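## Task

Move the orange bin, and no other bin, to the bench edge closest to the arms. Set the hook down lying flat on the bench next to that bin, with its handle projecting past that same edge. Every other object must finish resting on the same thing it rests on now. Anything that holds its place only because a robot is holding it does not count. At the end, open the grippers and move the arms away.

## Robot and tools

Robots: three identical i2rt Big YAM arms named arm1, arm2 and arm3. Each has six revolute joints, a two-finger gripper and a wrist camera. With joints 1 and 6 at zero and the hand level and pointing forward, the wrist camera rides on top of the hand looking toward the fingertips. The hand reaches roughly 1.0 m from the joint1 axis. Room cameras room_a and room_b are fixed in the room. Arms act independently; a stalled arm does not pause the others.

Frames: one shared scene frame, origin on the floor, +z up. "hand" is the point between the two fingertips; its z axis runs along the fingers and the fingers open along its y axis. Each arm's foot pose is never printed.

execute_actions(actions, cameras): actions is a list holding zero or one action. An action is an object keyed by arm name ("arm1", "arm2", "arm3"); under each name sits "joints", an object of absolute joint targets (not offsets from the current posture), in joint space. Names and ranges: joint1_rad -2.879 to 2.879 (rotation about the foot, positive counter-clockwise seen from above, 0 = arm extends the way its foot faces); joint2_rad 0 to 3.141 (shoulder, 0 = upper arm pointing back roughly level, positive raises it then brings it forward); joint3_rad 0 to 3.019 (elbow, 0 = folded, positive opens); joint4_rad -1.692 to 1.57 (hand pitch, positive tips fingers up); joint5_rad -1.57 to 1.57 (hand swings sideways, positive toward the arm's right); joint6_rad -2.094 to 2.094 (hand roll, positive clockwise seen from behind the hand); gripper_m 0 to 0.093 metres, the fingertip gap. All listed motions start together and may finish at different times; one action runs at most 15 s. Joints have separate speeds, so the hand path can bow outward. An omitted joint or arm may still be driving toward its earlier target. An unknown key or out-of-range number rejects the whole call and nothing moves. An empty list just reports. cameras: list of camera names (arm1_cam_wrist, arm2_cam_wrist, arm3_cam_wrist, room_a, room_b, all); omitted, null or ["all"] gives every camera, [] gives none.

wait(seconds): 0 to 10 s, commands nothing, returns state and images like an empty call.

zoom_image(camera, region): region is [x0, y0, x1, y1] in pixels of that camera's latest full image, top-left origin, at most 504 by 504.

read_manual(section): only "licences"; returns URDF licence text, moves nothing.

finished_scene(scene): ends the current scene by its number and reports whether the goal was met; irreversible. The next scene's goal arrives in that result.

Results: joint_positions per arm; a "pictures" line naming cameras in image order; joint torques for the six arm joints (offset, scaled, noisy; not zero in free air, so weak evidence of contact). joint_status per joint of the last accepted action: done within tolerance, "off_target" (rested short, may still push), "contact_stop" or "time_out" (target dropped, holds in place, though a timed-out joint may keep a nearby target and push on), "not_followed" (a self/arm-collision check blocked the arm's targets, shown with a "joint command not followed" line and often a "cause:" line; the gripper part still runs and blocked targets may be retried later), "limit_stop_at_motor_heat" (resend the target). on_its_own lists what the call did not command; "held at" is a held target, not a position. Done tolerances: about ±0.045, 0.14, 0.09, 0.055, 0.03, 0.035 rad for joints 1 to 6 and ±0.003 m for the gripper. Very small target changes may not move a joint. To relieve a pushing joint, send it its reported position.

Things to avoid: the arms do not stop on touching; they keep pressing and can press hard. Hard arm-to-arm contact ends the run, and the collision check can be late and ignores fingers, gripper housings and wrist cameras. Knocking anything off the work area or onto the floor ends the scene. Drops, slips, slams and hard pushes are penalised. Holding loads heats motors: MOTOR HOT appears from 85 °C, and at 100 °C an OVER-TEMPERATURE FAULT makes that arm go limp and fall; heat partly carries into the next scene. Loaded joints sag. The simulation keeps running while you think, with the last command held. Loose objects may occasionally get nudged by outside pushes. Before finishing, release everything and pull the arms clear so the layout stands on its own.

Each tool is called as a command line: name --argument value for each argument, lists and objects as JSON in quotes; but a table of rows of numbers goes row by row, as --pt "numbers of a row", without its own name.

## Session

execute_actions --actions '[]'

Scene clock: 0.00 s.
Joint torques (N m, as the arm reports them, + toward a larger angle): no reading
Motor temperatures (°C, as the motors report them): arm1=[30 28 29 32 29 31] | arm2=[29 31 31 31 29 29] | arm3=[31 29 30 32 28 29]
arm1.joint_positions: joint1_rad=-0.174 joint2_rad=+0.560 joint3_rad=+1.612 joint4_rad=-1.499 joint5_rad=-0.052 joint6_rad=+0.747 gripper_m=+0.095
arm1.joint_status: not commanded
arm1.hand: x=-0.8844 y=+0.1443 z=+1.3912 quat_wxyz=(-0.257, +0.249, -0.809, -0.467) (m; scene frame)
arm2.joint_positions: joint1_rad=+0.289 joint2_rad=+0.307 joint3_rad=+1.671 joint4_rad=-1.548 joint5_rad=+0.013 joint6_rad=-0.307 gripper_m=+0.094
arm2.joint_status: not commanded
arm2.hand: x=+0.0117 y=+0.0090 z=+1.4235 quat_wxyz=(-0.413, +0.707, -0.296, -0.492) (m; scene frame)
arm3.joint_positions: joint1_rad=-0.363 joint2_rad=+0.573 joint3_rad=+1.713 joint4_rad=-1.392 joint5_rad=+0.172 joint6_rad=+0.254 gripper_m=+0.094
arm3.joint_status: not commanded
arm3.hand: x=+0.9825 y=+0.1145 z=+1.4343 quat_wxyz=(-0.501, +0.317, -0.724, -0.353) (m; scene frame)
pictures: arm1_cam_wrist, arm2_cam_wrist, arm3_cam_wrist, room_a, room_b
Images, in order (width x height): arm1_cam_wrist 504x504, arm2_cam_wrist 504x504, arm3_cam_wrist 504x504, room_a 504x504, room_b 504x504.

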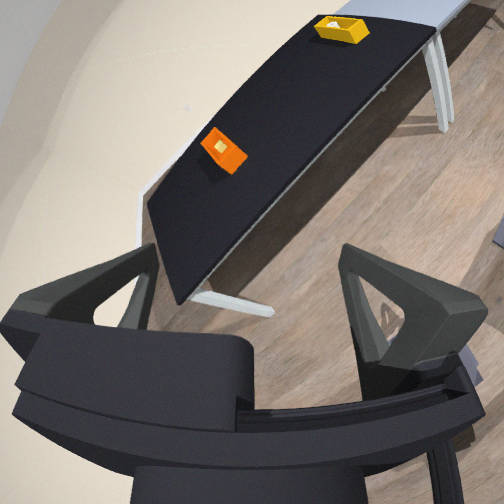

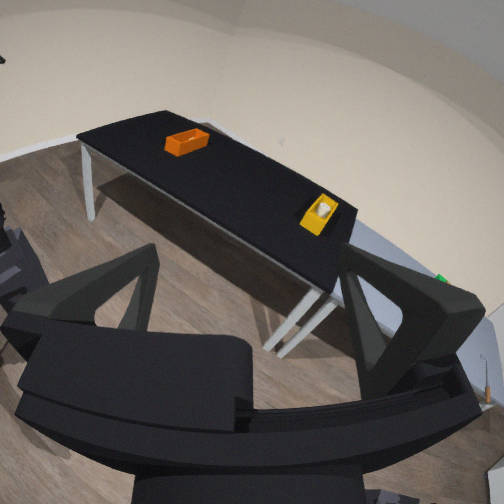

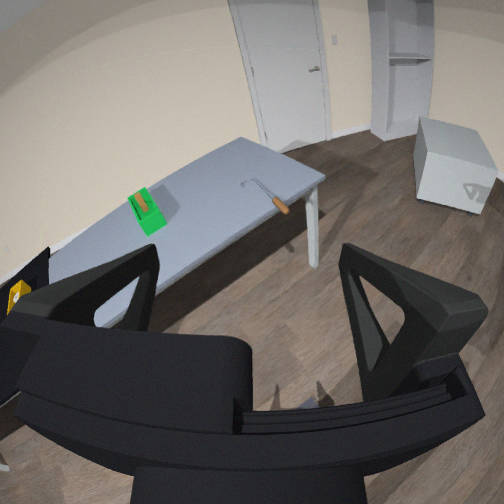

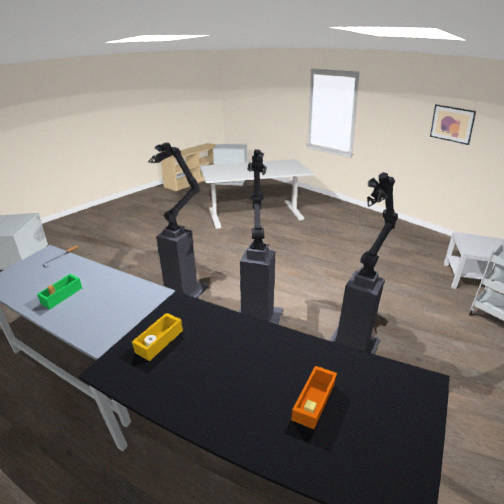

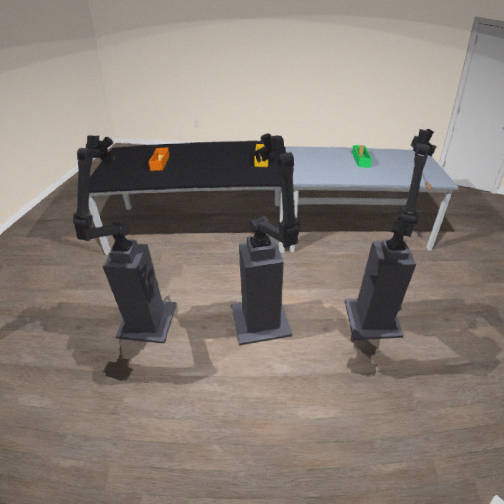

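zoom_image --camera "room_b" --region '[60, 120, 480, 280]'

zoom_image --camera "arm3_cam_wrist" --region '[200, 140, 340, 240]'

zoom_image --camera "room_a" --region '[0, 200, 250, 400]'

Region (60, 120, 480, 280) of room_b's 504x504 image, scaled by 1.200, with more detail than that image has; it fills the top 192 rows of this view, and the rest is white.

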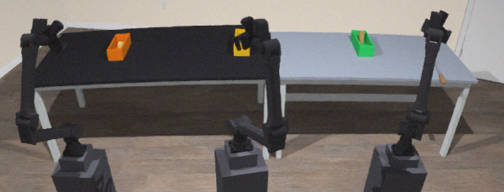

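Region (200, 140, 340, 240) of arm3_cam_wrist's 504x504 image, scaled by 3.600, with more detail than that image has; it fills the top 360 rows of this view, and the rest is white.

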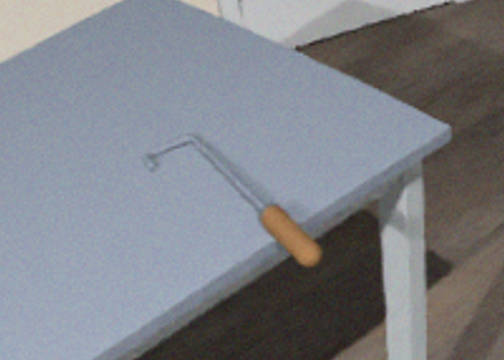

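Region (0, 200, 250, 400) of room_a's 504x504 image, scaled by 2.016, with more detail than that image has; it fills the top 403 rows of this view, and the rest is white.

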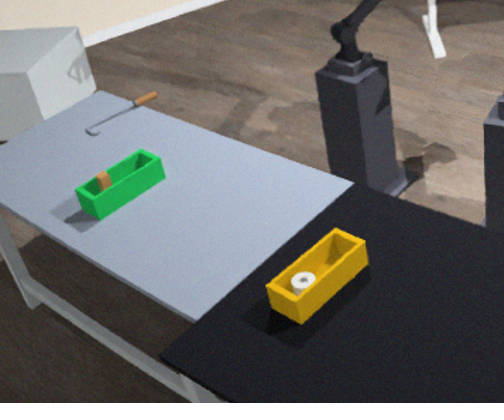

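execute_actions --actions '[{"arm3":{"joints":{"joint1_rad":-0.55,"joint2_rad":1.553,"joint3_rad":1.029,"joint4_rad":0.224,"joint5_rad":0,"joint6_rad":0}},"arm1":{"joints":{"joint1_rad":0.09,"joint2_rad":1.553,"joint3_rad":1.029,"joint4_rad":0.224,"joint5_rad":0,"joint6_rad":0}},"arm2":{"joints":{"joint1_rad":-0.2,"joint2_rad":1.553,"joint3_rad":1.029,"joint4_rad":0.224,"joint5_rad":0,"joint6_rad":0}}}]'

Scene clock: 39.83 s.
Joint torques (N m, as the arm reports them, + toward a larger angle): arm1=[  0.41 -16.19  13.27   2.56   0.09  -0.22] | arm2=[ -0.47 -16.62  10.32   2.89   0.14   0.04] | arm3=[  0.78 -15.69   9.73   2.91  -0.08  -0.11]
Motor temperatures (°C, as the motors report them): arm1=[30 28 31 32 29 31] | arm2=[29 32 31 31 29 29] | arm3=[31 29 32 32 28 30]
arm1.joint_positions: joint1_rad=+0.084 joint2_rad=+1.542 joint3_rad=+0.999 joint4_rad=+0.207 joint5_rad=+0.000 joint6_rad=+0.009 gripper_m=+0.095
arm1.joint_status: all done
arm1.hand: x=-0.9110 y=+0.6364 z=+1.0075 quat_wxyz=(-0.408, +0.574, -0.580, -0.409) (m; scene frame)
arm2.joint_positions: joint1_rad=-0.202 joint2_rad=+1.557 joint3_rad=+0.994 joint4_rad=+0.203 joint5_rad=-0.001 joint6_rad=-0.009 gripper_m=+0.094
arm2.joint_status: all done
arm2.hand: x=+0.0090 y=+0.6460 z=+1.0071 quat_wxyz=(-0.403, +0.580, -0.581, -0.404) (m; scene frame)
arm3.joint_positions: joint1_rad=-0.540 joint2_rad=+1.564 joint3_rad=+1.010 joint4_rad=+0.203 joint5_rad=+0.003 joint6_rad=+0.009 gripper_m=+0.094
arm3.joint_status: all done
arm3.hand: x=+1.2406 y=+0.5450 z=+0.9766 quat_wxyz=(-0.498, +0.402, -0.716, -0.279) (m; scene frame)
pictures: arm1_cam_wrist, arm2_cam_wrist, arm3_cam_wrist, room_a, room_b
Images, in order (width x height): arm1_cam_wrist 504x504, arm2_cam_wrist 504x504, arm3_cam_wrist 504x504, room_a 504x504, room_b 504x504.

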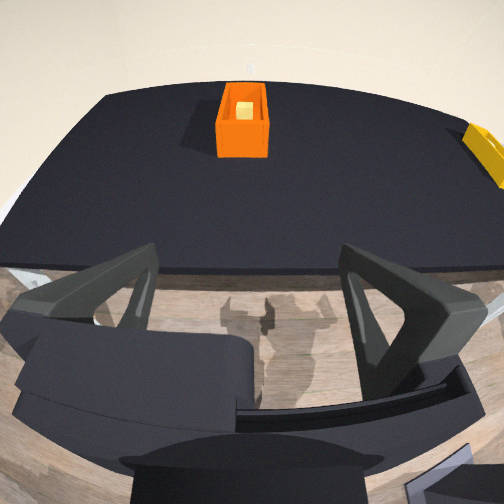

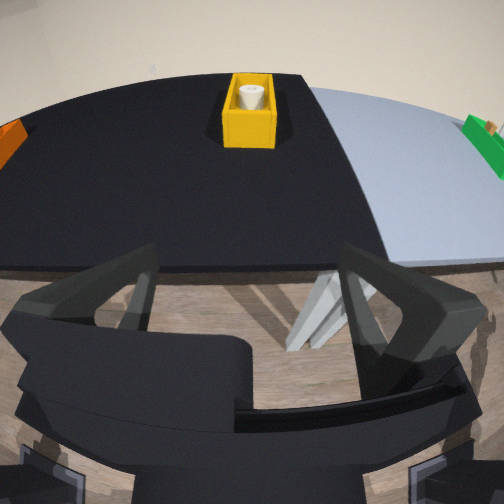

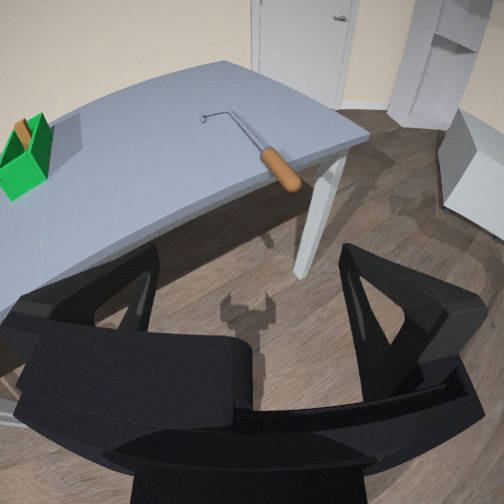

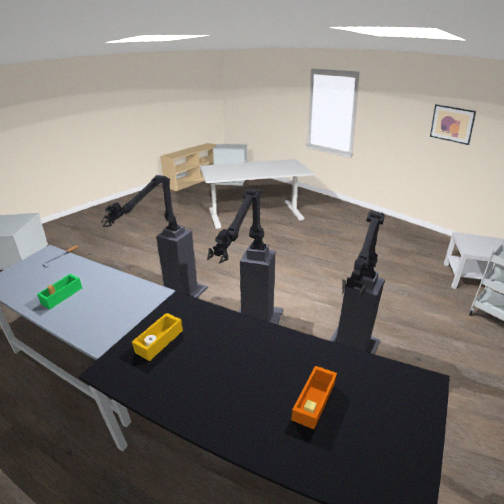

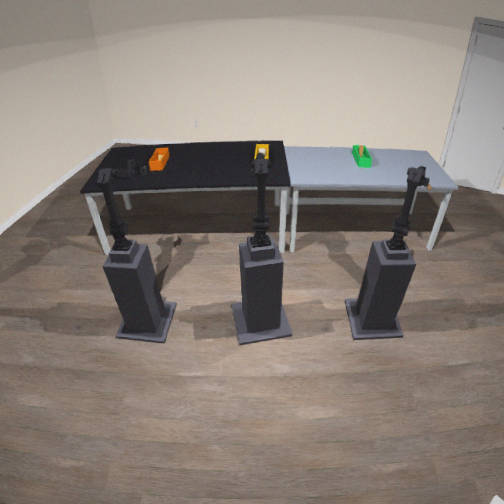

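execute_actions --actions '[{"arm3":{"joints":{"joint1_rad":-0.62,"joint2_rad":2.0,"joint3_rad":1.48,"joint4_rad":0.21}},"arm1":{"joints":{"joint2_rad":2.055,"joint3_rad":1.745,"joint4_rad":0.01}},"arm2":{"joints":{"joint2_rad":2.055,"joint3_rad":1.745,"joint4_rad":0.01}}}]'

Scene clock: 53.33 s.
Joint torques (N m, as the arm reports them, + toward a larger angle): arm1=[  0.28 -26.97  15.09   1.92   0.08  -0.17] | arm2=[ -0.36 -26.9   12.17   1.91   0.14   0.04] | arm3=[  1.75 -24.02  12.84   2.34  -0.04  -0.08]
Motor temperatures (°C, as the motors report them): arm1=[30 29 34 32 29 31] | arm2=[29 33 34 31 29 29] | arm3=[31 30 33 32 28 30]
arm1.joint_positions: joint1_rad=+0.084 joint2_rad=+2.057 joint3_rad=+1.705 joint4_rad=+0.011 joint5_rad=+0.000 joint6_rad=+0.009 gripper_m=+0.095
arm1.joint_status: all done
arm1.hand: x=-0.9103 y=+0.8476 z=+0.9941 quat_wxyz=(-0.407, +0.575, -0.581, -0.408) (m; scene frame)
arm2.joint_positions: joint1_rad=-0.202 joint2_rad=+2.068 joint3_rad=+1.696 joint4_rad=+0.011 joint5_rad=-0.001 joint6_rad=-0.009 gripper_m=+0.094
arm2.joint_status: all done
arm2.hand: x=+0.0097 y=+0.8562 z=+0.9930 quat_wxyz=(-0.403, +0.581, -0.581, -0.404) (m; scene frame)
arm3.joint_positions: joint1_rad=-0.622 joint2_rad=+2.023 joint3_rad=+1.422 joint4_rad=+0.203 joint5_rad=+0.001 joint6_rad=+0.008 gripper_m=+0.094
arm3.joint_status: all done
arm3.hand: x=+1.3709 y=+0.6349 z=+0.8830 quat_wxyz=(-0.492, +0.379, -0.743, -0.250) (m; scene frame)
pictures: arm1_cam_wrist, arm2_cam_wrist, arm3_cam_wrist, room_a, room_b
Images, in order (width x height): arm1_cam_wrist 504x504, arm2_cam_wrist 504x504, arm3_cam_wrist 504x504, room_a 504x504, room_b 504x504.

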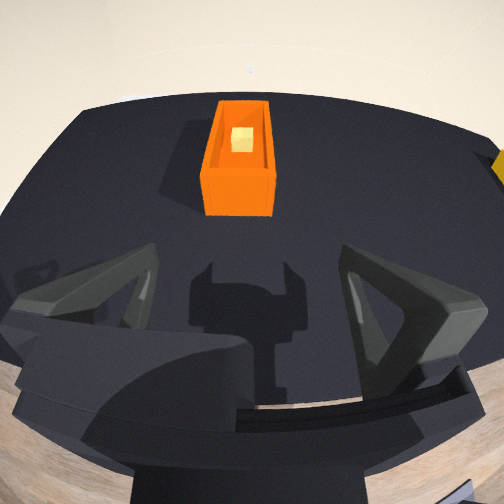

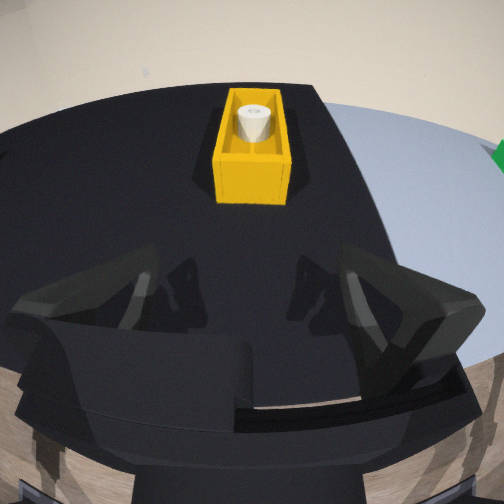

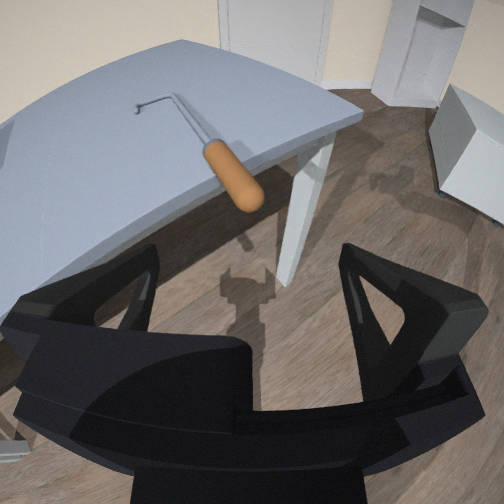

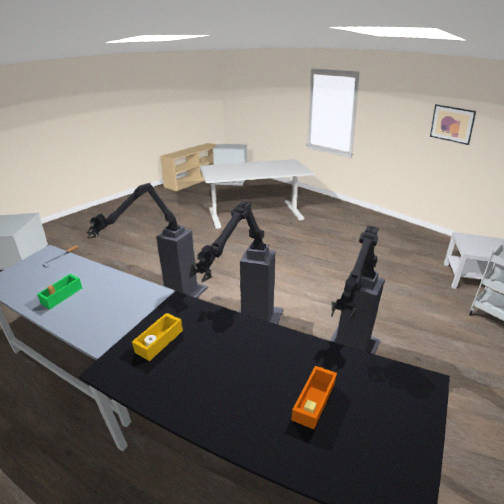

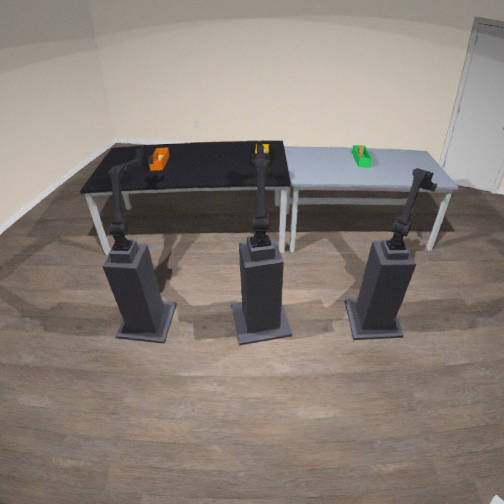

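execute_actions --actions '[{"arm3":{"joints":{"joint1_rad":-0.774,"joint2_rad":2.6,"joint3_rad":1.95,"joint4_rad":0.74,"joint5_rad":-0.657}},"arm1":{"joints":{"joint2_rad":1.2,"joint3_rad":0.7,"joint4_rad":0.5}},"arm2":{"joints":{"joint1_rad":0.0,"joint2_rad":1.2,"joint3_rad":0.7,"joint4_rad":0.5}}}]' --cameras '["arm3_cam_wrist","room_a"]'

Scene clock: 95.10 s.
Joint torques (N m, as the arm reports them, + toward a larger angle): arm1=[  0.2  -11.49  12.29   1.86   0.15  -0.19] | arm2=[ -0.1  -10.95   9.76   2.22   0.07   0.02] | arm3=[  1.8  -29.31  11.5    2.77  -0.07  -0.09]
Motor temperatures (°C, as the motors report them): arm1=[30 31 38 32 29 31] | arm2=[29 35 37 31 29 29] | arm3=[31 32 37 32 28 30]
arm1.joint_positions: joint1_rad=+0.084 joint2_rad=+1.200 joint3_rad=+0.685 joint4_rad=+0.498 joint5_rad=+0.000 joint6_rad=+0.009 gripper_m=+0.095
arm1.joint_status: all done
arm1.hand: x=-0.9115 y=+0.5250 z=+1.0911 quat_wxyz=(-0.494, +0.502, -0.507, -0.496) (m; scene frame)
arm2.joint_positions: joint1_rad=-0.007 joint2_rad=+1.205 joint3_rad=+0.677 joint4_rad=+0.495 joint5_rad=+0.000 joint6_rad=-0.008 gripper_m=+0.094
arm2.joint_status: all done
arm2.hand: x=-0.0921 y=+0.5241 z=+1.0956 quat_wxyz=(-0.444, +0.553, -0.457, -0.538) (m; scene frame)
arm3.joint_positions: joint1_rad=-0.778 joint2_rad=+2.626 joint3_rad=+1.900 joint4_rad=+0.721 joint5_rad=-0.655 joint6_rad=+0.007 gripper_m=+0.094
arm3.joint_status: all done
arm3.hand: x=+1.4542 y=+0.6925 z=+0.7555 quat_wxyz=(-0.526, +0.469, -0.534, -0.467) (m; scene frame)
pictures: arm3_cam_wrist, room_a
Images, in order (width x height): arm3_cam_wrist 504x504, room_a 504x504.

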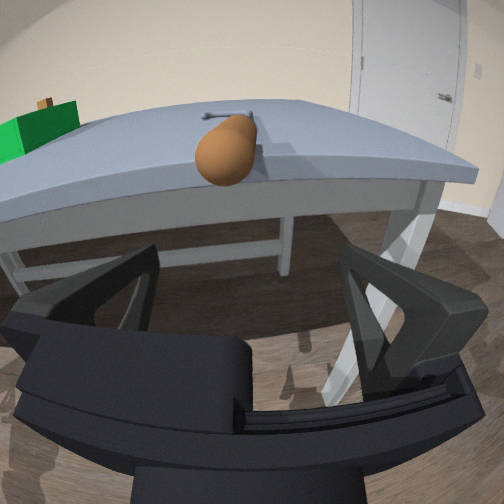

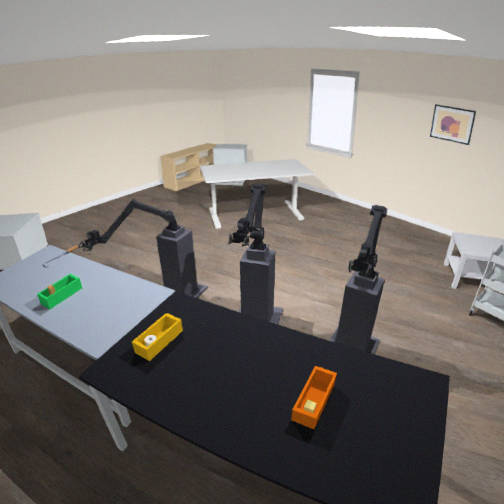

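execute_actions --actions '[{"arm3":{"joints":{"joint1_rad":-0.752,"joint2_rad":2.551,"joint3_rad":1.932,"joint4_rad":0.712,"joint5_rad":-0.64}}}]' --cameras '["arm3_cam_wrist"]'

Scene clock: 105.33 s.
Joint torques (N m, as the arm reports them, + toward a larger angle): arm1=[ -0.19 -10.87  12.09   2.01   0.08  -0.18] | arm2=[ -0.03 -10.82   9.68   2.19   0.09   0.02] | arm3=[  2.   -29.05  10.16   1.63   0.08  -0.08]
Motor temperatures (°C, as the motors report them): arm1=[30 30 37 32 29 31] | arm2=[29 34 37 31 29 29] | arm3=[31 33 37 32 28 30]
arm1.joint_positions: joint1_rad=+0.084 joint2_rad=+1.200 joint3_rad=+0.685 joint4_rad=+0.498 joint5_rad=+0.000 joint6_rad=+0.009 gripper_m=+0.095
arm1.joint_status: not commanded
arm1.hand: x=-0.9115 y=+0.5250 z=+1.0911 quat_wxyz=(-0.494, +0.502, -0.507, -0.496) (m; scene frame)
arm2.joint_positions: joint1_rad=-0.007 joint2_rad=+1.205 joint3_rad=+0.677 joint4_rad=+0.495 joint5_rad=+0.000 joint6_rad=-0.008 gripper_m=+0.094
arm2.joint_status: not commanded
arm2.hand: x=-0.0921 y=+0.5241 z=+1.0956 quat_wxyz=(-0.444, +0.553, -0.457, -0.538) (m; scene frame)
arm3.joint_positions: joint1_rad=-0.760 joint2_rad=+2.573 joint3_rad=+1.900 joint4_rad=+0.718 joint5_rad=-0.642 joint6_rad=+0.007 gripper_m=+0.094
arm3.joint_status: all done
arm3.hand: x=+1.4475 y=+0.7063 z=+0.8004 quat_wxyz=(-0.542, +0.469, -0.516, -0.469) (m; scene frame)
pictures: arm3_cam_wrist
Images, in order (width x height): arm3_cam_wrist 504x504.

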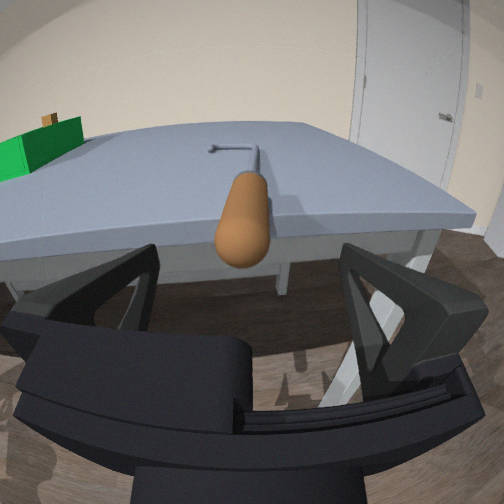

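execute_actions --actions '[{"arm3":{"joints":{"joint1_rad":-0.693,"joint2_rad":2.747,"joint3_rad":2.357,"joint4_rad":0.47,"joint5_rad":-0.585}}}]' --cameras '["arm3_cam_wrist"]'

Scene clock: 115.63 s.
Joint torques (N m, as the arm reports them, + toward a larger angle): arm1=[  0.09 -10.89  12.17   2.01   0.09  -0.16] | arm2=[ -0.03 -10.89   9.69   2.2    0.09   0.02] | arm3=[  0.84 -31.59  13.05   1.71   0.06  -0.08]
Motor temperatures (°C, as the motors report them): arm1=[30 30 37 32 29 31] | arm2=[29 34 36 31 29 29] | arm3=[31 33 37 32 28 30]
arm1.joint_positions: joint1_rad=+0.084 joint2_rad=+1.200 joint3_rad=+0.685 joint4_rad=+0.498 joint5_rad=+0.000 joint6_rad=+0.009 gripper_m=+0.095
arm1.joint_status: not commanded
arm1.hand: x=-0.9115 y=+0.5250 z=+1.0911 quat_wxyz=(-0.494, +0.502, -0.507, -0.496) (m; scene frame)
arm2.joint_positions: joint1_rad=-0.007 joint2_rad=+1.205 joint3_rad=+0.677 joint4_rad=+0.495 joint5_rad=+0.000 joint6_rad=-0.008 gripper_m=+0.094
arm2.joint_status: not commanded
arm2.hand: x=-0.0921 y=+0.5241 z=+1.0956 quat_wxyz=(-0.444, +0.553, -0.457, -0.538) (m; scene frame)
arm3.joint_positions: joint1_rad=-0.687 joint2_rad=+2.769 joint3_rad=+2.301 joint4_rad=+0.473 joint5_rad=-0.587 joint6_rad=+0.007 gripper_m=+0.094
arm3.joint_status: all done
arm3.hand: x=+1.4448 y=+0.7922 z=+0.7854 quat_wxyz=(-0.524, +0.475, -0.526, -0.473) (m; scene frame)
pictures: arm3_cam_wrist
Images, in order (width x height): arm3_cam_wrist 504x504.

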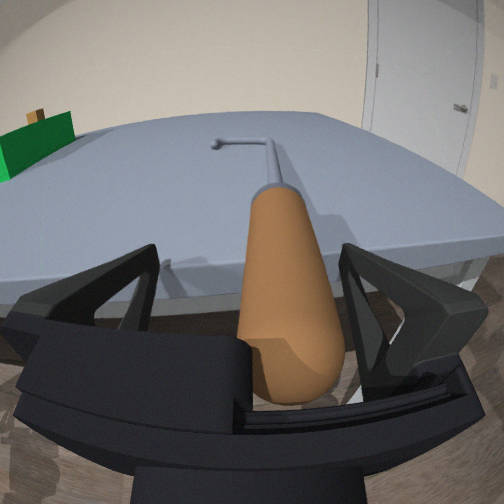

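execute_actions --actions '[{"arm3":{"joints":{"joint1_rad":-0.712,"gripper_m":0.0}}}]' --cameras '["arm3_cam_wrist"]'

Scene clock: 122.73 s.
Joint torques (N m, as the arm reports them, + toward a larger angle): arm1=[  0.17 -10.97  12.06   2.     0.11  -0.22] | arm2=[ -0.11 -10.99   9.68   2.21   0.09   0.01] | arm3=[  0.58 -31.84  13.05   1.88   0.05  -0.07]
Motor temperatures (°C, as the motors report them): arm1=[30 30 37 32 29 31] | arm2=[29 33 36 31 29 29] | arm3=[31 34 38 32 28 30]
arm1.joint_positions: joint1_rad=+0.084 joint2_rad=+1.200 joint3_rad=+0.685 joint4_rad=+0.498 joint5_rad=+0.000 joint6_rad=+0.009 gripper_m=+0.095
arm1.joint_status: not commanded
arm1.hand: x=-0.9115 y=+0.5250 z=+1.0911 quat_wxyz=(-0.494, +0.502, -0.507, -0.496) (m; scene frame)
arm2.joint_positions: joint1_rad=-0.007 joint2_rad=+1.205 joint3_rad=+0.677 joint4_rad=+0.495 joint5_rad=+0.000 joint6_rad=-0.008 gripper_m=+0.094
arm2.joint_status: not commanded
arm2.hand: x=-0.0921 y=+0.5241 z=+1.0956 quat_wxyz=(-0.444, +0.553, -0.457, -0.538) (m; scene frame)
arm3.joint_positions: joint1_rad=-0.702 joint2_rad=+2.769 joint3_rad=+2.301 joint4_rad=+0.473 joint5_rad=-0.588 joint6_rad=+0.006 gripper_m=+0.030
arm3.joint_status: gripper_m off_target (ended at +0.030, target +0.000); the others done
arm3.hand: x=+1.4565 y=+0.7842 z=+0.7855 quat_wxyz=(-0.528, +0.471, -0.529, -0.469) (m; scene frame)
pictures: arm3_cam_wrist
Images, in order (width x height): arm3_cam_wrist 504x504.

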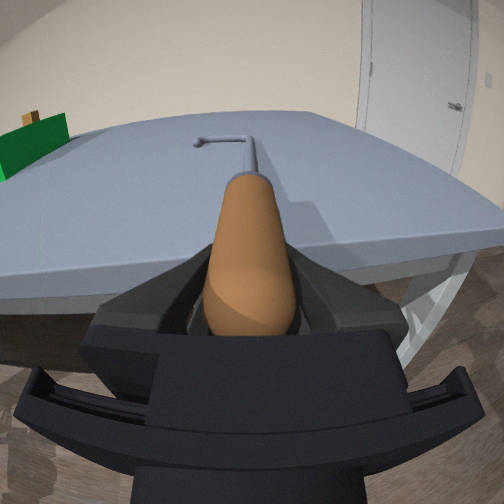

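execute_actions --actions '[{"arm3":{"joints":{"joint2_rad":2.3,"joint4_rad":0.3}}}]' --cameras '[]'

execute_actions --actions '[{"arm3":{"joints":{"joint1_rad":0.588,"joint2_rad":2.25,"joint3_rad":1.85,"joint4_rad":0.46,"joint5_rad":0.584}}}]' --cameras '["arm3_cam_wrist","room_b"]'

Scene clock: 137.67 s.
Joint torques (N m, as the arm reports them, + toward a larger angle): arm1=[  0.08 -11.41  12.24   2.23   0.1   -0.22] | arm2=[ -0.15 -10.92   9.67   2.18   0.09   0.01] | arm3=[  0.86 -34.46  12.95   2.59   0.05  -0.05]
Motor temperatures (°C, as the motors report them): arm1=[30 29 37 32 29 31] | arm2=[29 33 36 31 29 29] | arm3=[31 34 39 32 28 30]
arm1.joint_positions: joint1_rad=+0.084 joint2_rad=+1.200 joint3_rad=+0.685 joint4_rad=+0.498 joint5_rad=+0.000 joint6_rad=+0.009 gripper_m=+0.095
arm1.joint_status: not commanded
arm1.hand: x=-0.9115 y=+0.5250 z=+1.0911 quat_wxyz=(-0.494, +0.502, -0.507, -0.496) (m; scene frame)
arm2.joint_positions: joint1_rad=-0.007 joint2_rad=+1.205 joint3_rad=+0.677 joint4_rad=+0.495 joint5_rad=+0.000 joint6_rad=-0.008 gripper_m=+0.094
arm2.joint_status: not commanded
arm2.hand: x=-0.0921 y=+0.5241 z=+1.0956 quat_wxyz=(-0.444, +0.553, -0.457, -0.538) (m; scene frame)
arm3.joint_positions: joint1_rad=-0.705 joint2_rad=+2.369 joint3_rad=+2.310 joint4_rad=+0.280 joint5_rad=-0.586 joint6_rad=+0.006 gripper_m=+0.029
arm3.joint_status: all done
arm3.hand: x=+1.4419 y=+0.7676 z=+1.1232 quat_wxyz=(-0.601, +0.457, -0.451, -0.476) (m; scene frame)
pictures: none
No camera images: the call's "cameras" was empty. Leave "cameras" out to get every camera's image.

Scene clock: 139.97 s.
Joint torques (N m, as the arm reports them, + toward a larger angle): arm1=[ -0.03 -10.97  12.18   1.9    0.07  -0.25] | arm2=[ -0.08 -10.92   9.67   2.19   0.09   0.02] | arm3=[  2.09 -32.91  10.76   2.83  -0.02  -0.02]
Motor temperatures (°C, as the motors report them): arm1=[30 29 37 32 29 31] | arm2=[29 33 37 31 29 29] | arm3=[31 34 38 32 28 30]
arm1.joint_positions: joint1_rad=+0.084 joint2_rad=+1.200 joint3_rad=+0.685 joint4_rad=+0.498 joint5_rad=+0.000 joint6_rad=+0.009 gripper_m=+0.095
arm1.joint_status: not commanded
arm1.hand: x=-0.9115 y=+0.5250 z=+1.0911 quat_wxyz=(-0.494, +0.502, -0.507, -0.496) (m; scene frame)
arm2.joint_positions: joint1_rad=-0.007 joint2_rad=+1.205 joint3_rad=+0.677 joint4_rad=+0.495 joint5_rad=+0.000 joint6_rad=-0.008 gripper_m=+0.094
arm2.joint_status: not commanded
arm2.hand: x=-0.0921 y=+0.5241 z=+1.0956 quat_wxyz=(-0.444, +0.553, -0.457, -0.538) (m; scene frame)
arm3.joint_positions: joint1_rad=+0.580 joint2_rad=+2.324 joint3_rad=+1.821 joint4_rad=+0.440 joint5_rad=+0.585 joint6_rad=+0.003 gripper_m=+0.029
arm3.joint_status: all done
arm3.hand: x=+0.5069 y=+0.7854 z=+0.9100 quat_wxyz=(-0.496, +0.522, -0.508, -0.473) (m; scene frame)
pictures: arm3_cam_wrist, room_b
Images, in order (width x height): arm3_cam_wrist 504x504, room_b 504x504.

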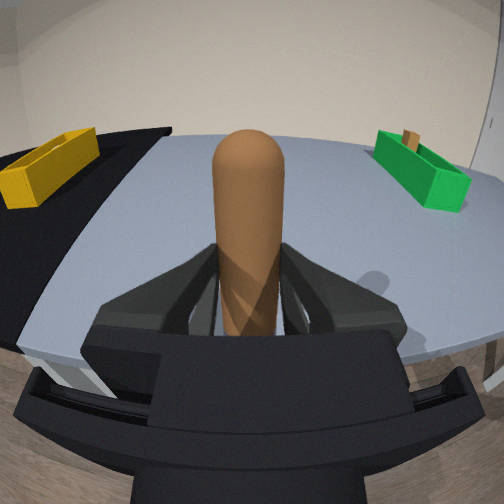

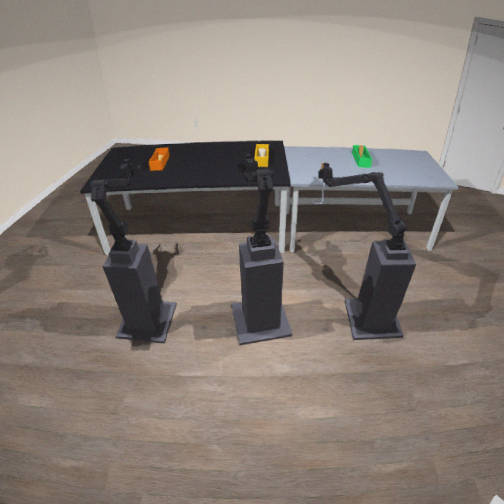

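execute_actions --actions '[{"arm3":{"joints":{"joint1_rad":1.158,"joint2_rad":0.98,"joint3_rad":0.92,"joint4_rad":0.12,"joint5_rad":0}},"arm2":{"joints":{"joint2_rad":0.557,"joint3_rad":0.39,"joint4_rad":0.2}}}]' --cameras '[]'

execute_actions --actions '[{"arm2":{"joints":{"joint1_rad":-1.363}}}]' --cameras '["arm2_cam_wrist","arm3_cam_wrist","room_b"]'

Scene clock: 161.67 s.
Joint torques (N m, as the arm reports them, + toward a larger angle): arm1=[  0.35 -10.56  12.08   2.19   0.08  -0.2 ] | arm2=[-0.02 -1.79 10.28  1.73  0.09  0.02] | arm3=[ 2.46 -8.92 10.52  2.75 -0.06  0.03]
Motor temperatures (°C, as the motors report them): arm1=[30 29 37 32 29 31] | arm2=[29 33 37 31 29 29] | arm3=[31 35 38 32 28 30]
arm1.joint_positions: joint1_rad=+0.084 joint2_rad=+1.200 joint3_rad=+0.685 joint4_rad=+0.498 joint5_rad=+0.000 joint6_rad=+0.009 gripper_m=+0.095
arm1.joint_status: not commanded
arm1.hand: x=-0.9115 y=+0.5250 z=+1.0911 quat_wxyz=(-0.494, +0.502, -0.507, -0.496) (m; scene frame)
arm2.joint_positions: joint1_rad=-0.007 joint2_rad=+0.554 joint3_rad=+0.372 joint4_rad=+0.204 joint5_rad=+0.000 joint6_rad=-0.008 gripper_m=+0.094
arm2.joint_status: all done
arm2.hand: x=-0.0600 y=+0.3584 z=+1.1108 quat_wxyz=(-0.456, +0.537, -0.444, -0.553) (m; scene frame)
arm3.joint_positions: joint1_rad=+1.147 joint2_rad=+1.000 joint3_rad=+0.905 joint4_rad=+0.106 joint5_rad=+0.001 joint6_rad=-0.002 gripper_m=+0.028
arm3.joint_status: all done
arm3.hand: x=+0.4513 y=+0.2041 z=+1.2043 quat_wxyz=(-0.149, +0.690, -0.151, -0.692) (m; scene frame)
pictures: none
No camera images: the call's "cameras" was empty. Leave "cameras" out to get every camera's image.

Scene clock: 163.33 s.
Joint torques (N m, as the arm reports them, + toward a larger angle): arm1=[  0.68 -10.71  12.02   2.18   0.1   -0.23] | arm2=[-0.89 -2.06 10.3   1.8   0.06  0.03] | arm3=[ 2.45 -8.96 10.62  2.63 -0.07  0.01]
Motor temperatures (°C, as the motors report them): arm1=[30 29 37 32 29 31] | arm2=[29 33 37 31 29 29] | arm3=[31 35 38 32 28 30]
arm1.joint_positions: joint1_rad=+0.084 joint2_rad=+1.200 joint3_rad=+0.685 joint4_rad=+0.498 joint5_rad=+0.000 joint6_rad=+0.009 gripper_m=+0.095
arm1.joint_status: not commanded
arm1.hand: x=-0.9115 y=+0.5250 z=+1.0911 quat_wxyz=(-0.494, +0.502, -0.507, -0.496) (m; scene frame)
arm2.joint_positions: joint1_rad=-1.361 joint2_rad=+0.554 joint3_rad=+0.372 joint4_rad=+0.204 joint5_rad=+0.001 joint6_rad=-0.008 gripper_m=+0.094
arm2.joint_status: all done
arm2.hand: x=+0.3352 y=+0.1486 z=+1.1061 quat_wxyz=(-0.698, +0.142, -0.687, -0.144) (m; scene frame)
arm3.joint_positions: joint1_rad=+1.147 joint2_rad=+1.000 joint3_rad=+0.905 joint4_rad=+0.106 joint5_rad=+0.001 joint6_rad=-0.002 gripper_m=+0.028
arm3.joint_status: not commanded
arm3.hand: x=+0.4513 y=+0.2041 z=+1.2043 quat_wxyz=(-0.149, +0.690, -0.151, -0.692) (m; scene frame)
pictures: arm2_cam_wrist, arm3_cam_wrist, room_b
Images, in order (width x height): arm2_cam_wrist 504x504, arm3_cam_wrist 504x504, room_b 504x504.

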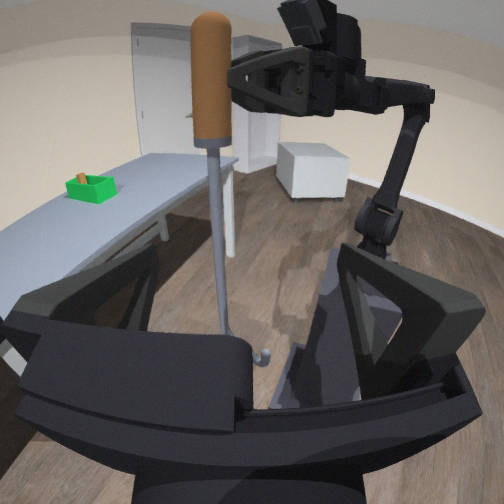

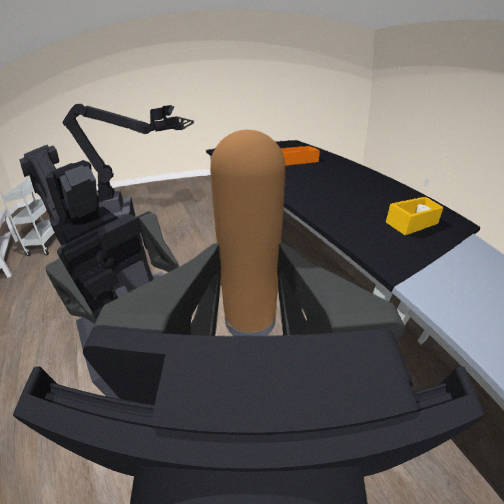

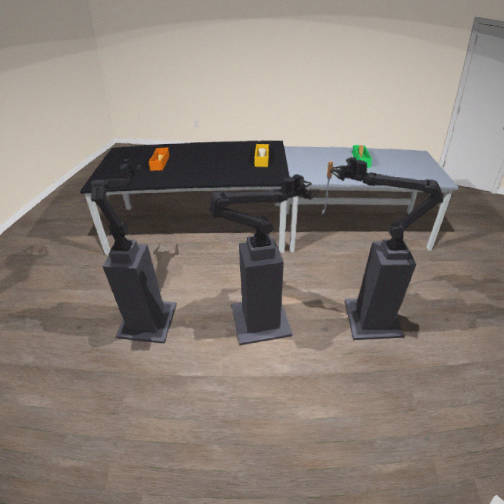

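execute_actions --actions '[{"arm2":{"joints":{"joint1_rad":-1.305,"joint2_rad":1.0,"joint3_rad":0.59,"joint4_rad":0.44}}}]' --cameras '["arm2_cam_wrist","arm3_cam_wrist"]'

Scene clock: 173.17 s.
Joint torques (N m, as the arm reports them, + toward a larger angle): arm1=[ -0.73 -11.1   12.04   1.88   0.15  -0.22] | arm2=[-0.52 -9.09 10.68  2.69  0.05  0.03] | arm3=[ 2.36 -8.97 10.63  2.59 -0.07  0.01]
Motor temperatures (°C, as the motors report them): arm1=[30 29 37 32 29 31] | arm2=[29 33 37 31 29 29] | arm3=[31 33 38 32 28 30]
arm1.joint_positions: joint1_rad=+0.084 joint2_rad=+1.200 joint3_rad=+0.685 joint4_rad=+0.498 joint5_rad=+0.000 joint6_rad=+0.009 gripper_m=+0.095
arm1.joint_status: not commanded
arm1.hand: x=-0.9115 y=+0.5250 z=+1.0911 quat_wxyz=(-0.494, +0.502, -0.507, -0.496) (m; scene frame)
arm2.joint_positions: joint1_rad=-1.308 joint2_rad=+1.010 joint3_rad=+0.556 joint4_rad=+0.424 joint5_rad=+0.001 joint6_rad=-0.008 gripper_m=+0.094
arm2.joint_status: all done
arm2.hand: x=+0.4258 y=+0.2150 z=+1.0941 quat_wxyz=(-0.676, +0.164, -0.701, -0.158) (m; scene frame)
arm3.joint_positions: joint1_rad=+1.147 joint2_rad=+1.000 joint3_rad=+0.905 joint4_rad=+0.106 joint5_rad=+0.001 joint6_rad=-0.002 gripper_m=+0.028
arm3.joint_status: not commanded
arm3.hand: x=+0.4513 y=+0.2041 z=+1.2043 quat_wxyz=(-0.149, +0.690, -0.151, -0.692) (m; scene frame)
pictures: arm2_cam_wrist, arm3_cam_wrist
Images, in order (width x height): arm2_cam_wrist 504x504, arm3_cam_wrist 504x504.

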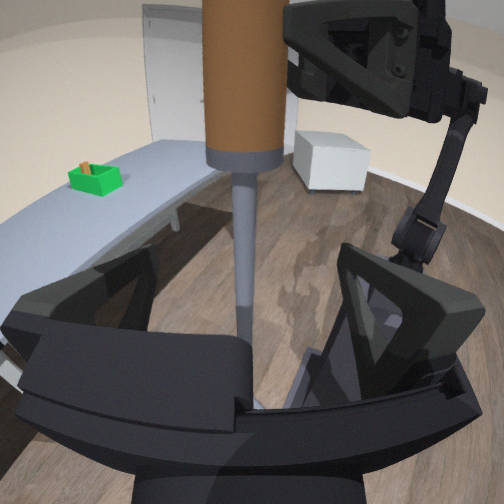

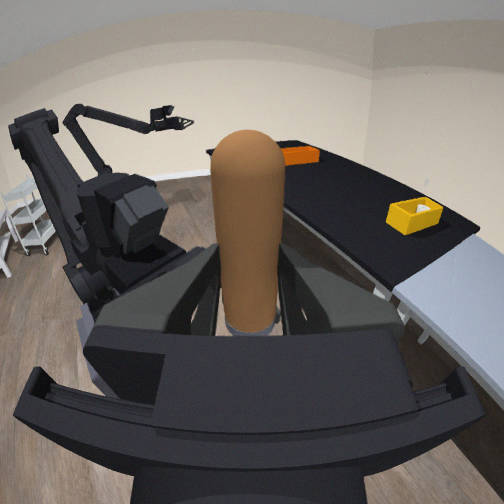

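execute_actions --actions '[{"arm2":{"joints":{"joint2_rad":1.05,"joint3_rad":0.626,"joint4_rad":0.485}}}]' --cameras '[]'

execute_actions --actions '[{"arm2":{"joints":{"gripper_m":0}}}]' --cameras '["arm2_cam_wrist"]'

Scene clock: 185.47 s.
Joint torques (N m, as the arm reports them, + toward a larger angle): arm1=[ -0.23 -11.01  12.14   2.02   0.1   -0.17] | arm2=[-0.47 -7.76 12.53  2.9   0.07  0.03] | arm3=[ 2.28 -9.05 10.59  2.59 -0.08  0.03]
Motor temperatures (°C, as the motors report them): arm1=[30 29 37 32 29 31] | arm2=[29 33 38 32 29 29] | arm3=[31 32 38 32 28 30]
arm1.joint_positions: joint1_rad=+0.084 joint2_rad=+1.200 joint3_rad=+0.685 joint4_rad=+0.498 joint5_rad=+0.000 joint6_rad=+0.009 gripper_m=+0.095
arm1.joint_status: not commanded
arm1.hand: x=-0.9115 y=+0.5250 z=+1.0911 quat_wxyz=(-0.494, +0.502, -0.507, -0.496) (m; scene frame)
arm2.joint_positions: joint1_rad=-1.308 joint2_rad=+1.048 joint3_rad=+0.564 joint4_rad=+0.464 joint5_rad=+0.001 joint6_rad=-0.008 gripper_m=+0.094
arm2.joint_status: all done
arm2.hand: x=+0.4333 y=+0.2187 z=+1.0915 quat_wxyz=(-0.679, +0.163, -0.698, -0.159) (m; scene frame)
arm3.joint_positions: joint1_rad=+1.147 joint2_rad=+1.000 joint3_rad=+0.905 joint4_rad=+0.106 joint5_rad=+0.001 joint6_rad=-0.002 gripper_m=+0.028
arm3.joint_status: not commanded
arm3.hand: x=+0.4513 y=+0.2041 z=+1.2043 quat_wxyz=(-0.149, +0.690, -0.151, -0.692) (m; scene frame)
pictures: none
No camera images: the call's "cameras" was empty. Leave "cameras" out to get every camera's image.

Scene clock: 186.20 s.
Joint torques (N m, as the arm reports them, + toward a larger angle): arm1=[ -0.16 -11.43  12.03   2.07   0.09  -0.23] | arm2=[-0.53 -7.78 12.54  2.85  0.13  0.02] | arm3=[ 2.26 -8.96 10.6   2.6  -0.04  0.01]
Motor temperatures (°C, as the motors report them): arm1=[30 29 37 32 29 31] | arm2=[29 33 38 32 29 29] | arm3=[31 32 38 32 28 30]
arm1.joint_positions: joint1_rad=+0.084 joint2_rad=+1.200 joint3_rad=+0.685 joint4_rad=+0.498 joint5_rad=+0.000 joint6_rad=+0.009 gripper_m=+0.095
arm1.joint_status: not commanded
arm1.hand: x=-0.9115 y=+0.5250 z=+1.0911 quat_wxyz=(-0.494, +0.502, -0.507, -0.496) (m; scene frame)
arm2.joint_positions: joint1_rad=-1.307 joint2_rad=+1.048 joint3_rad=+0.564 joint4_rad=+0.464 joint5_rad=-0.001 joint6_rad=-0.007 gripper_m=+0.009
arm2.joint_status: gripper_m off_target (ended at +0.009, target +0.000)
arm2.hand: x=+0.4329 y=+0.2195 z=+1.0915 quat_wxyz=(-0.679, +0.164, -0.697, -0.160) (m; scene frame)
arm3.joint_positions: joint1_rad=+1.148 joint2_rad=+1.000 joint3_rad=+0.905 joint4_rad=+0.106 joint5_rad=+0.000 joint6_rad=-0.002 gripper_m=+0.028
arm3.joint_status: not commanded
arm3.hand: x=+0.4512 y=+0.2038 z=+1.2043 quat_wxyz=(-0.148, +0.690, -0.150, -0.693) (m; scene frame)
pictures: arm2_cam_wrist
Images, in order (width x height): arm2_cam_wrist 504x504.

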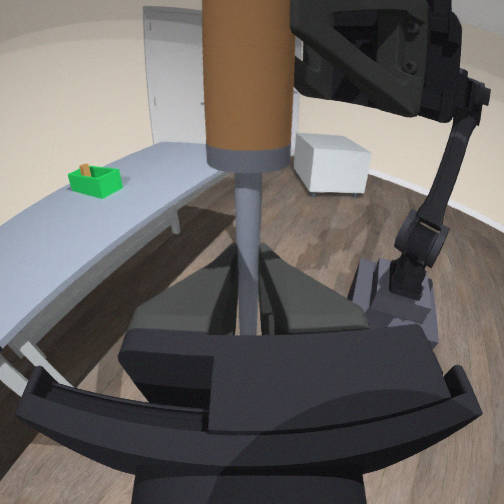

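execute_actions --actions '[{"arm3":{"joints":{"gripper_m":0.093}},"arm1":{"joints":{"joint2_rad":1.8,"joint3_rad":1.96,"joint4_rad":-1.65,"joint6_rad":-0.97,"gripper_m":0.075}}}]' --cameras '[]'

execute_actions --actions '[{"arm3":{"joints":{"joint2_rad":0.4,"joint3_rad":0.7,"joint4_rad":-0.2}}}]' --cameras '[]'

execute_actions --actions '[{"arm3":{"joints":{"joint1_rad":0}},"arm2":{"joints":{"joint1_rad":0.734,"joint2_rad":2.07,"joint3_rad":0.71,"joint4_rad":1.44}}}]' --cameras '["arm2_cam_wrist","room_a","room_b"]'

Scene clock: 214.67 s.
Joint torques (N m, as the arm reports them, + toward a larger angle): arm1=[  0.07 -21.11  14.09   0.25   0.04  -0.22] | arm2=[-0.49 -9.84 12.44  2.86  0.12  0.01] | arm3=[ 2.49 -8.13 10.62  2.57 -0.04  0.04]
Motor temperatures (°C, as the motors report them): arm1=[30 29 38 32 29 31] | arm2=[29 33 40 32 29 29] | arm3=[31 32 38 32 28 30]
arm1.joint_positions: joint1_rad=+0.084 joint2_rad=+1.794 joint3_rad=+1.919 joint4_rad=-1.642 joint5_rad=+0.000 joint6_rad=-0.962 gripper_m=+0.075
arm1.joint_status: all done
arm1.hand: x=-0.9113 y=+0.5629 z=+1.0621 quat_wxyz=(-0.025, +0.953, -0.301, -0.007) (m; scene frame)
arm2.joint_positions: joint1_rad=-1.307 joint2_rad=+1.066 joint3_rad=+0.564 joint4_rad=+0.464 joint5_rad=-0.001 joint6_rad=-0.007 gripper_m=+0.009
arm2.joint_status: not commanded
arm2.hand: x=+0.4356 y=+0.2209 z=+1.0834 quat_wxyz=(-0.673, +0.166, -0.703, -0.159) (m; scene frame)
arm3.joint_positions: joint1_rad=+1.148 joint2_rad=+0.992 joint3_rad=+0.905 joint4_rad=+0.106 joint5_rad=+0.000 joint6_rad=-0.002 gripper_m=+0.093
arm3.joint_status: all done
arm3.hand: x=+0.4536 y=+0.2027 z=+1.2083 quat_wxyz=(-0.149, +0.687, -0.150, -0.695) (m; scene frame)
pictures: none
No camera images: the call's "cameras" was empty. Leave "cameras" out to get every camera's image.

Scene clock: 216.07 s.
Joint torques (N m, as the arm reports them, + toward a larger angle): arm1=[ -0.08 -20.75  13.82   0.1   -0.04  -0.19] | arm2=[-0.55 -9.93 12.46  2.88  0.13  0.02] | arm3=[ 2.33  2.29  9.49  1.68 -0.03  0.02]
Motor temperatures (°C, as the motors report them): arm1=[30 29 38 32 29 31] | arm2=[29 33 40 32 29 29] | arm3=[31 32 38 32 28 30]
arm1.joint_positions: joint1_rad=+0.084 joint2_rad=+1.794 joint3_rad=+1.919 joint4_rad=-1.642 joint5_rad=+0.000 joint6_rad=-0.962 gripper_m=+0.075
arm1.joint_status: not commanded
arm1.hand: x=-0.9113 y=+0.5629 z=+1.0621 quat_wxyz=(-0.025, +0.953, -0.301, -0.007) (m; scene frame)
arm2.joint_positions: joint1_rad=-1.307 joint2_rad=+1.066 joint3_rad=+0.564 joint4_rad=+0.464 joint5_rad=-0.001 joint6_rad=-0.007 gripper_m=+0.009
arm2.joint_status: not commanded
arm2.hand: x=+0.4356 y=+0.2209 z=+1.0834 quat_wxyz=(-0.673, +0.166, -0.703, -0.159) (m; scene frame)
arm3.joint_positions: joint1_rad=+1.148 joint2_rad=+0.392 joint3_rad=+0.696 joint4_rad=-0.192 joint5_rad=+0.000 joint6_rad=-0.002 gripper_m=+0.093
arm3.joint_status: all done
arm3.hand: x=+0.6275 y=+0.1241 z=+1.2329 quat_wxyz=(-0.156, +0.654, -0.143, -0.726) (m; scene frame)
pictures: none
No camera images: the call's "cameras" was empty. Leave "cameras" out to get every camera's image.

Scene clock: 218.30 s.
Joint torques (N m, as the arm reports them, + toward a larger angle): arm1=[ -0.34 -20.43  13.88   0.33   0.01  -0.2 ] | arm2=[ -1.35 -19.54   4.5    3.96   0.17   0.  ] | arm3=[ 0.87  2.02  9.42  1.63 -0.04  0.03]
Motor temperatures (°C, as the motors report them): arm1=[30 29 39 32 29 31] | arm2=[29 33 40 32 29 29] | arm3=[31 32 38 32 28 30]
arm1.joint_positions: joint1_rad=+0.084 joint2_rad=+1.794 joint3_rad=+1.919 joint4_rad=-1.642 joint5_rad=+0.000 joint6_rad=-0.962 gripper_m=+0.075
arm1.joint_status: not commanded
arm1.hand: x=-0.9113 y=+0.5629 z=+1.0621 quat_wxyz=(-0.025, +0.953, -0.301, -0.007) (m; scene frame)
arm2.joint_positions: joint1_rad=+0.740 joint2_rad=+2.098 joint3_rad=+0.684 joint4_rad=+1.394 joint5_rad=-0.002 joint6_rad=-0.005 gripper_m=+0.009
arm2.joint_status: all done
arm2.hand: x=-0.4602 y=+0.3502 z=+0.8320 quat_wxyz=(-0.219, +0.676, -0.220, -0.668) (m; scene frame)
arm3.joint_positions: joint1_rad=+0.009 joint2_rad=+0.392 joint3_rad=+0.696 joint4_rad=-0.192 joint5_rad=+0.000 joint6_rad=-0.002 gripper_m=+0.093
arm3.joint_status: all done
arm3.hand: x=+0.9054 y=+0.3039 z=+1.2326 quat_wxyz=(-0.525, +0.477, -0.470, -0.525) (m; scene frame)
pictures: arm2_cam_wrist, room_a, room_b
Images, in order (width x height): arm2_cam_wrist 504x504, room_a 504x504, room_b 504x504.

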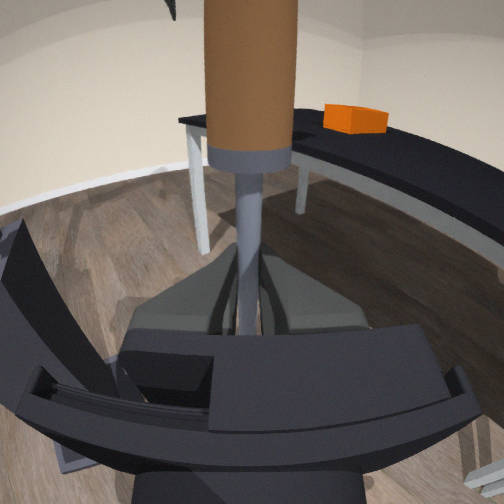

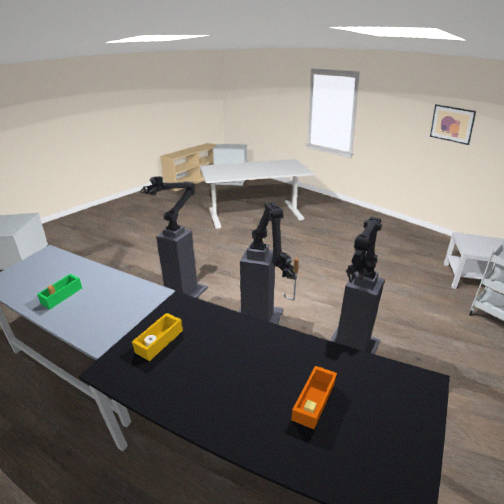

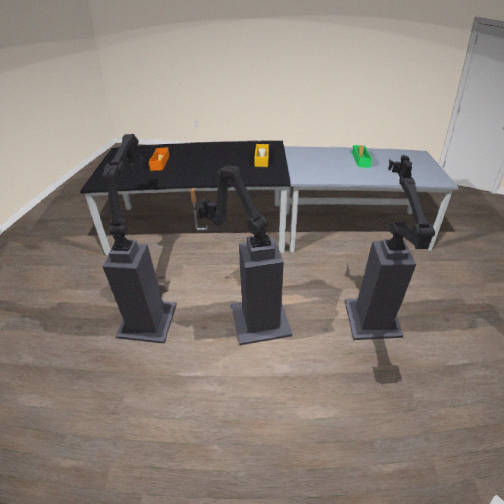

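execute_actions --actions '[{"arm1":{"joints":{"joint1_rad":-0.84}}}]' --cameras '["arm1_cam_wrist","arm2_cam_wrist","room_b"]'

Scene clock: 224.10 s.
Joint torques (N m, as the arm reports them, + toward a larger angle): arm1=[  0.37 -21.42  14.03   0.24  -0.05  -0.15] | arm2=[ -1.08 -19.59   4.48   3.95   0.16  -0.01] | arm3=[ 0.96  2.03  9.38  1.66 -0.02  0.02]
Motor temperatures (°C, as the motors report them): arm1=[30 30 39 32 29 31] | arm2=[29 33 38 32 29 29] | arm3=[31 31 38 32 28 30]
arm1.joint_positions: joint1_rad=-0.849 joint2_rad=+1.798 joint3_rad=+1.919 joint4_rad=-1.642 joint5_rad=+0.002 joint6_rad=-0.963 gripper_m=+0.075
arm1.joint_status: all done
arm1.hand: x=-0.4585 y=+0.3331 z=+1.0617 quat_wxyz=(-0.025, +0.717, -0.697, +0.007) (m; scene frame)
arm2.joint_positions: joint1_rad=+0.740 joint2_rad=+2.098 joint3_rad=+0.684 joint4_rad=+1.394 joint5_rad=-0.002 joint6_rad=-0.005 gripper_m=+0.009
arm2.joint_status: not commanded
arm2.hand: x=-0.4602 y=+0.3502 z=+0.8320 quat_wxyz=(-0.219, +0.676, -0.220, -0.668) (m; scene frame)
arm3.joint_positions: joint1_rad=+0.009 joint2_rad=+0.392 joint3_rad=+0.696 joint4_rad=-0.192 joint5_rad=+0.000 joint6_rad=-0.002 gripper_m=+0.093
arm3.joint_status: not commanded
arm3.hand: x=+0.9054 y=+0.3039 z=+1.2326 quat_wxyz=(-0.525, +0.477, -0.470, -0.525) (m; scene frame)
pictures: arm1_cam_wrist, arm2_cam_wrist, room_b
Images, in order (width x height): arm1_cam_wrist 504x504, arm2_cam_wrist 504x504, room_b 504x504.

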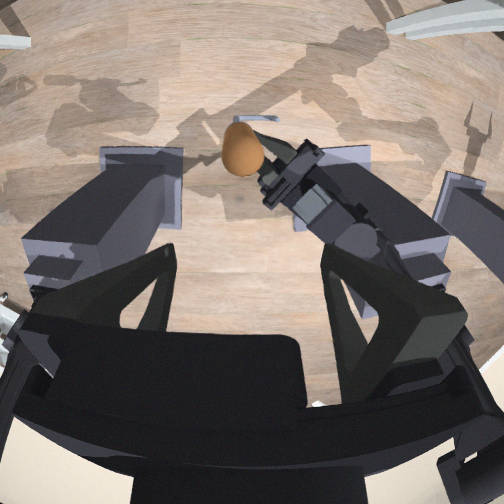

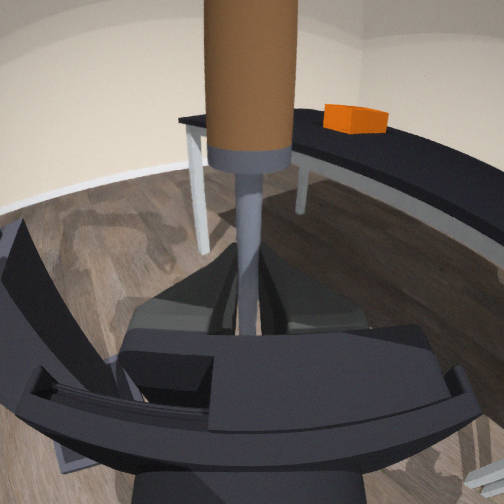

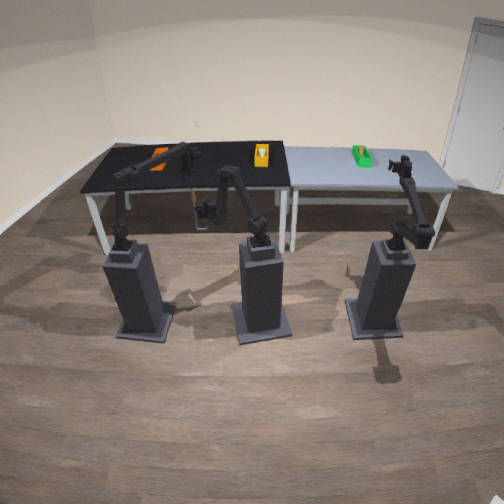

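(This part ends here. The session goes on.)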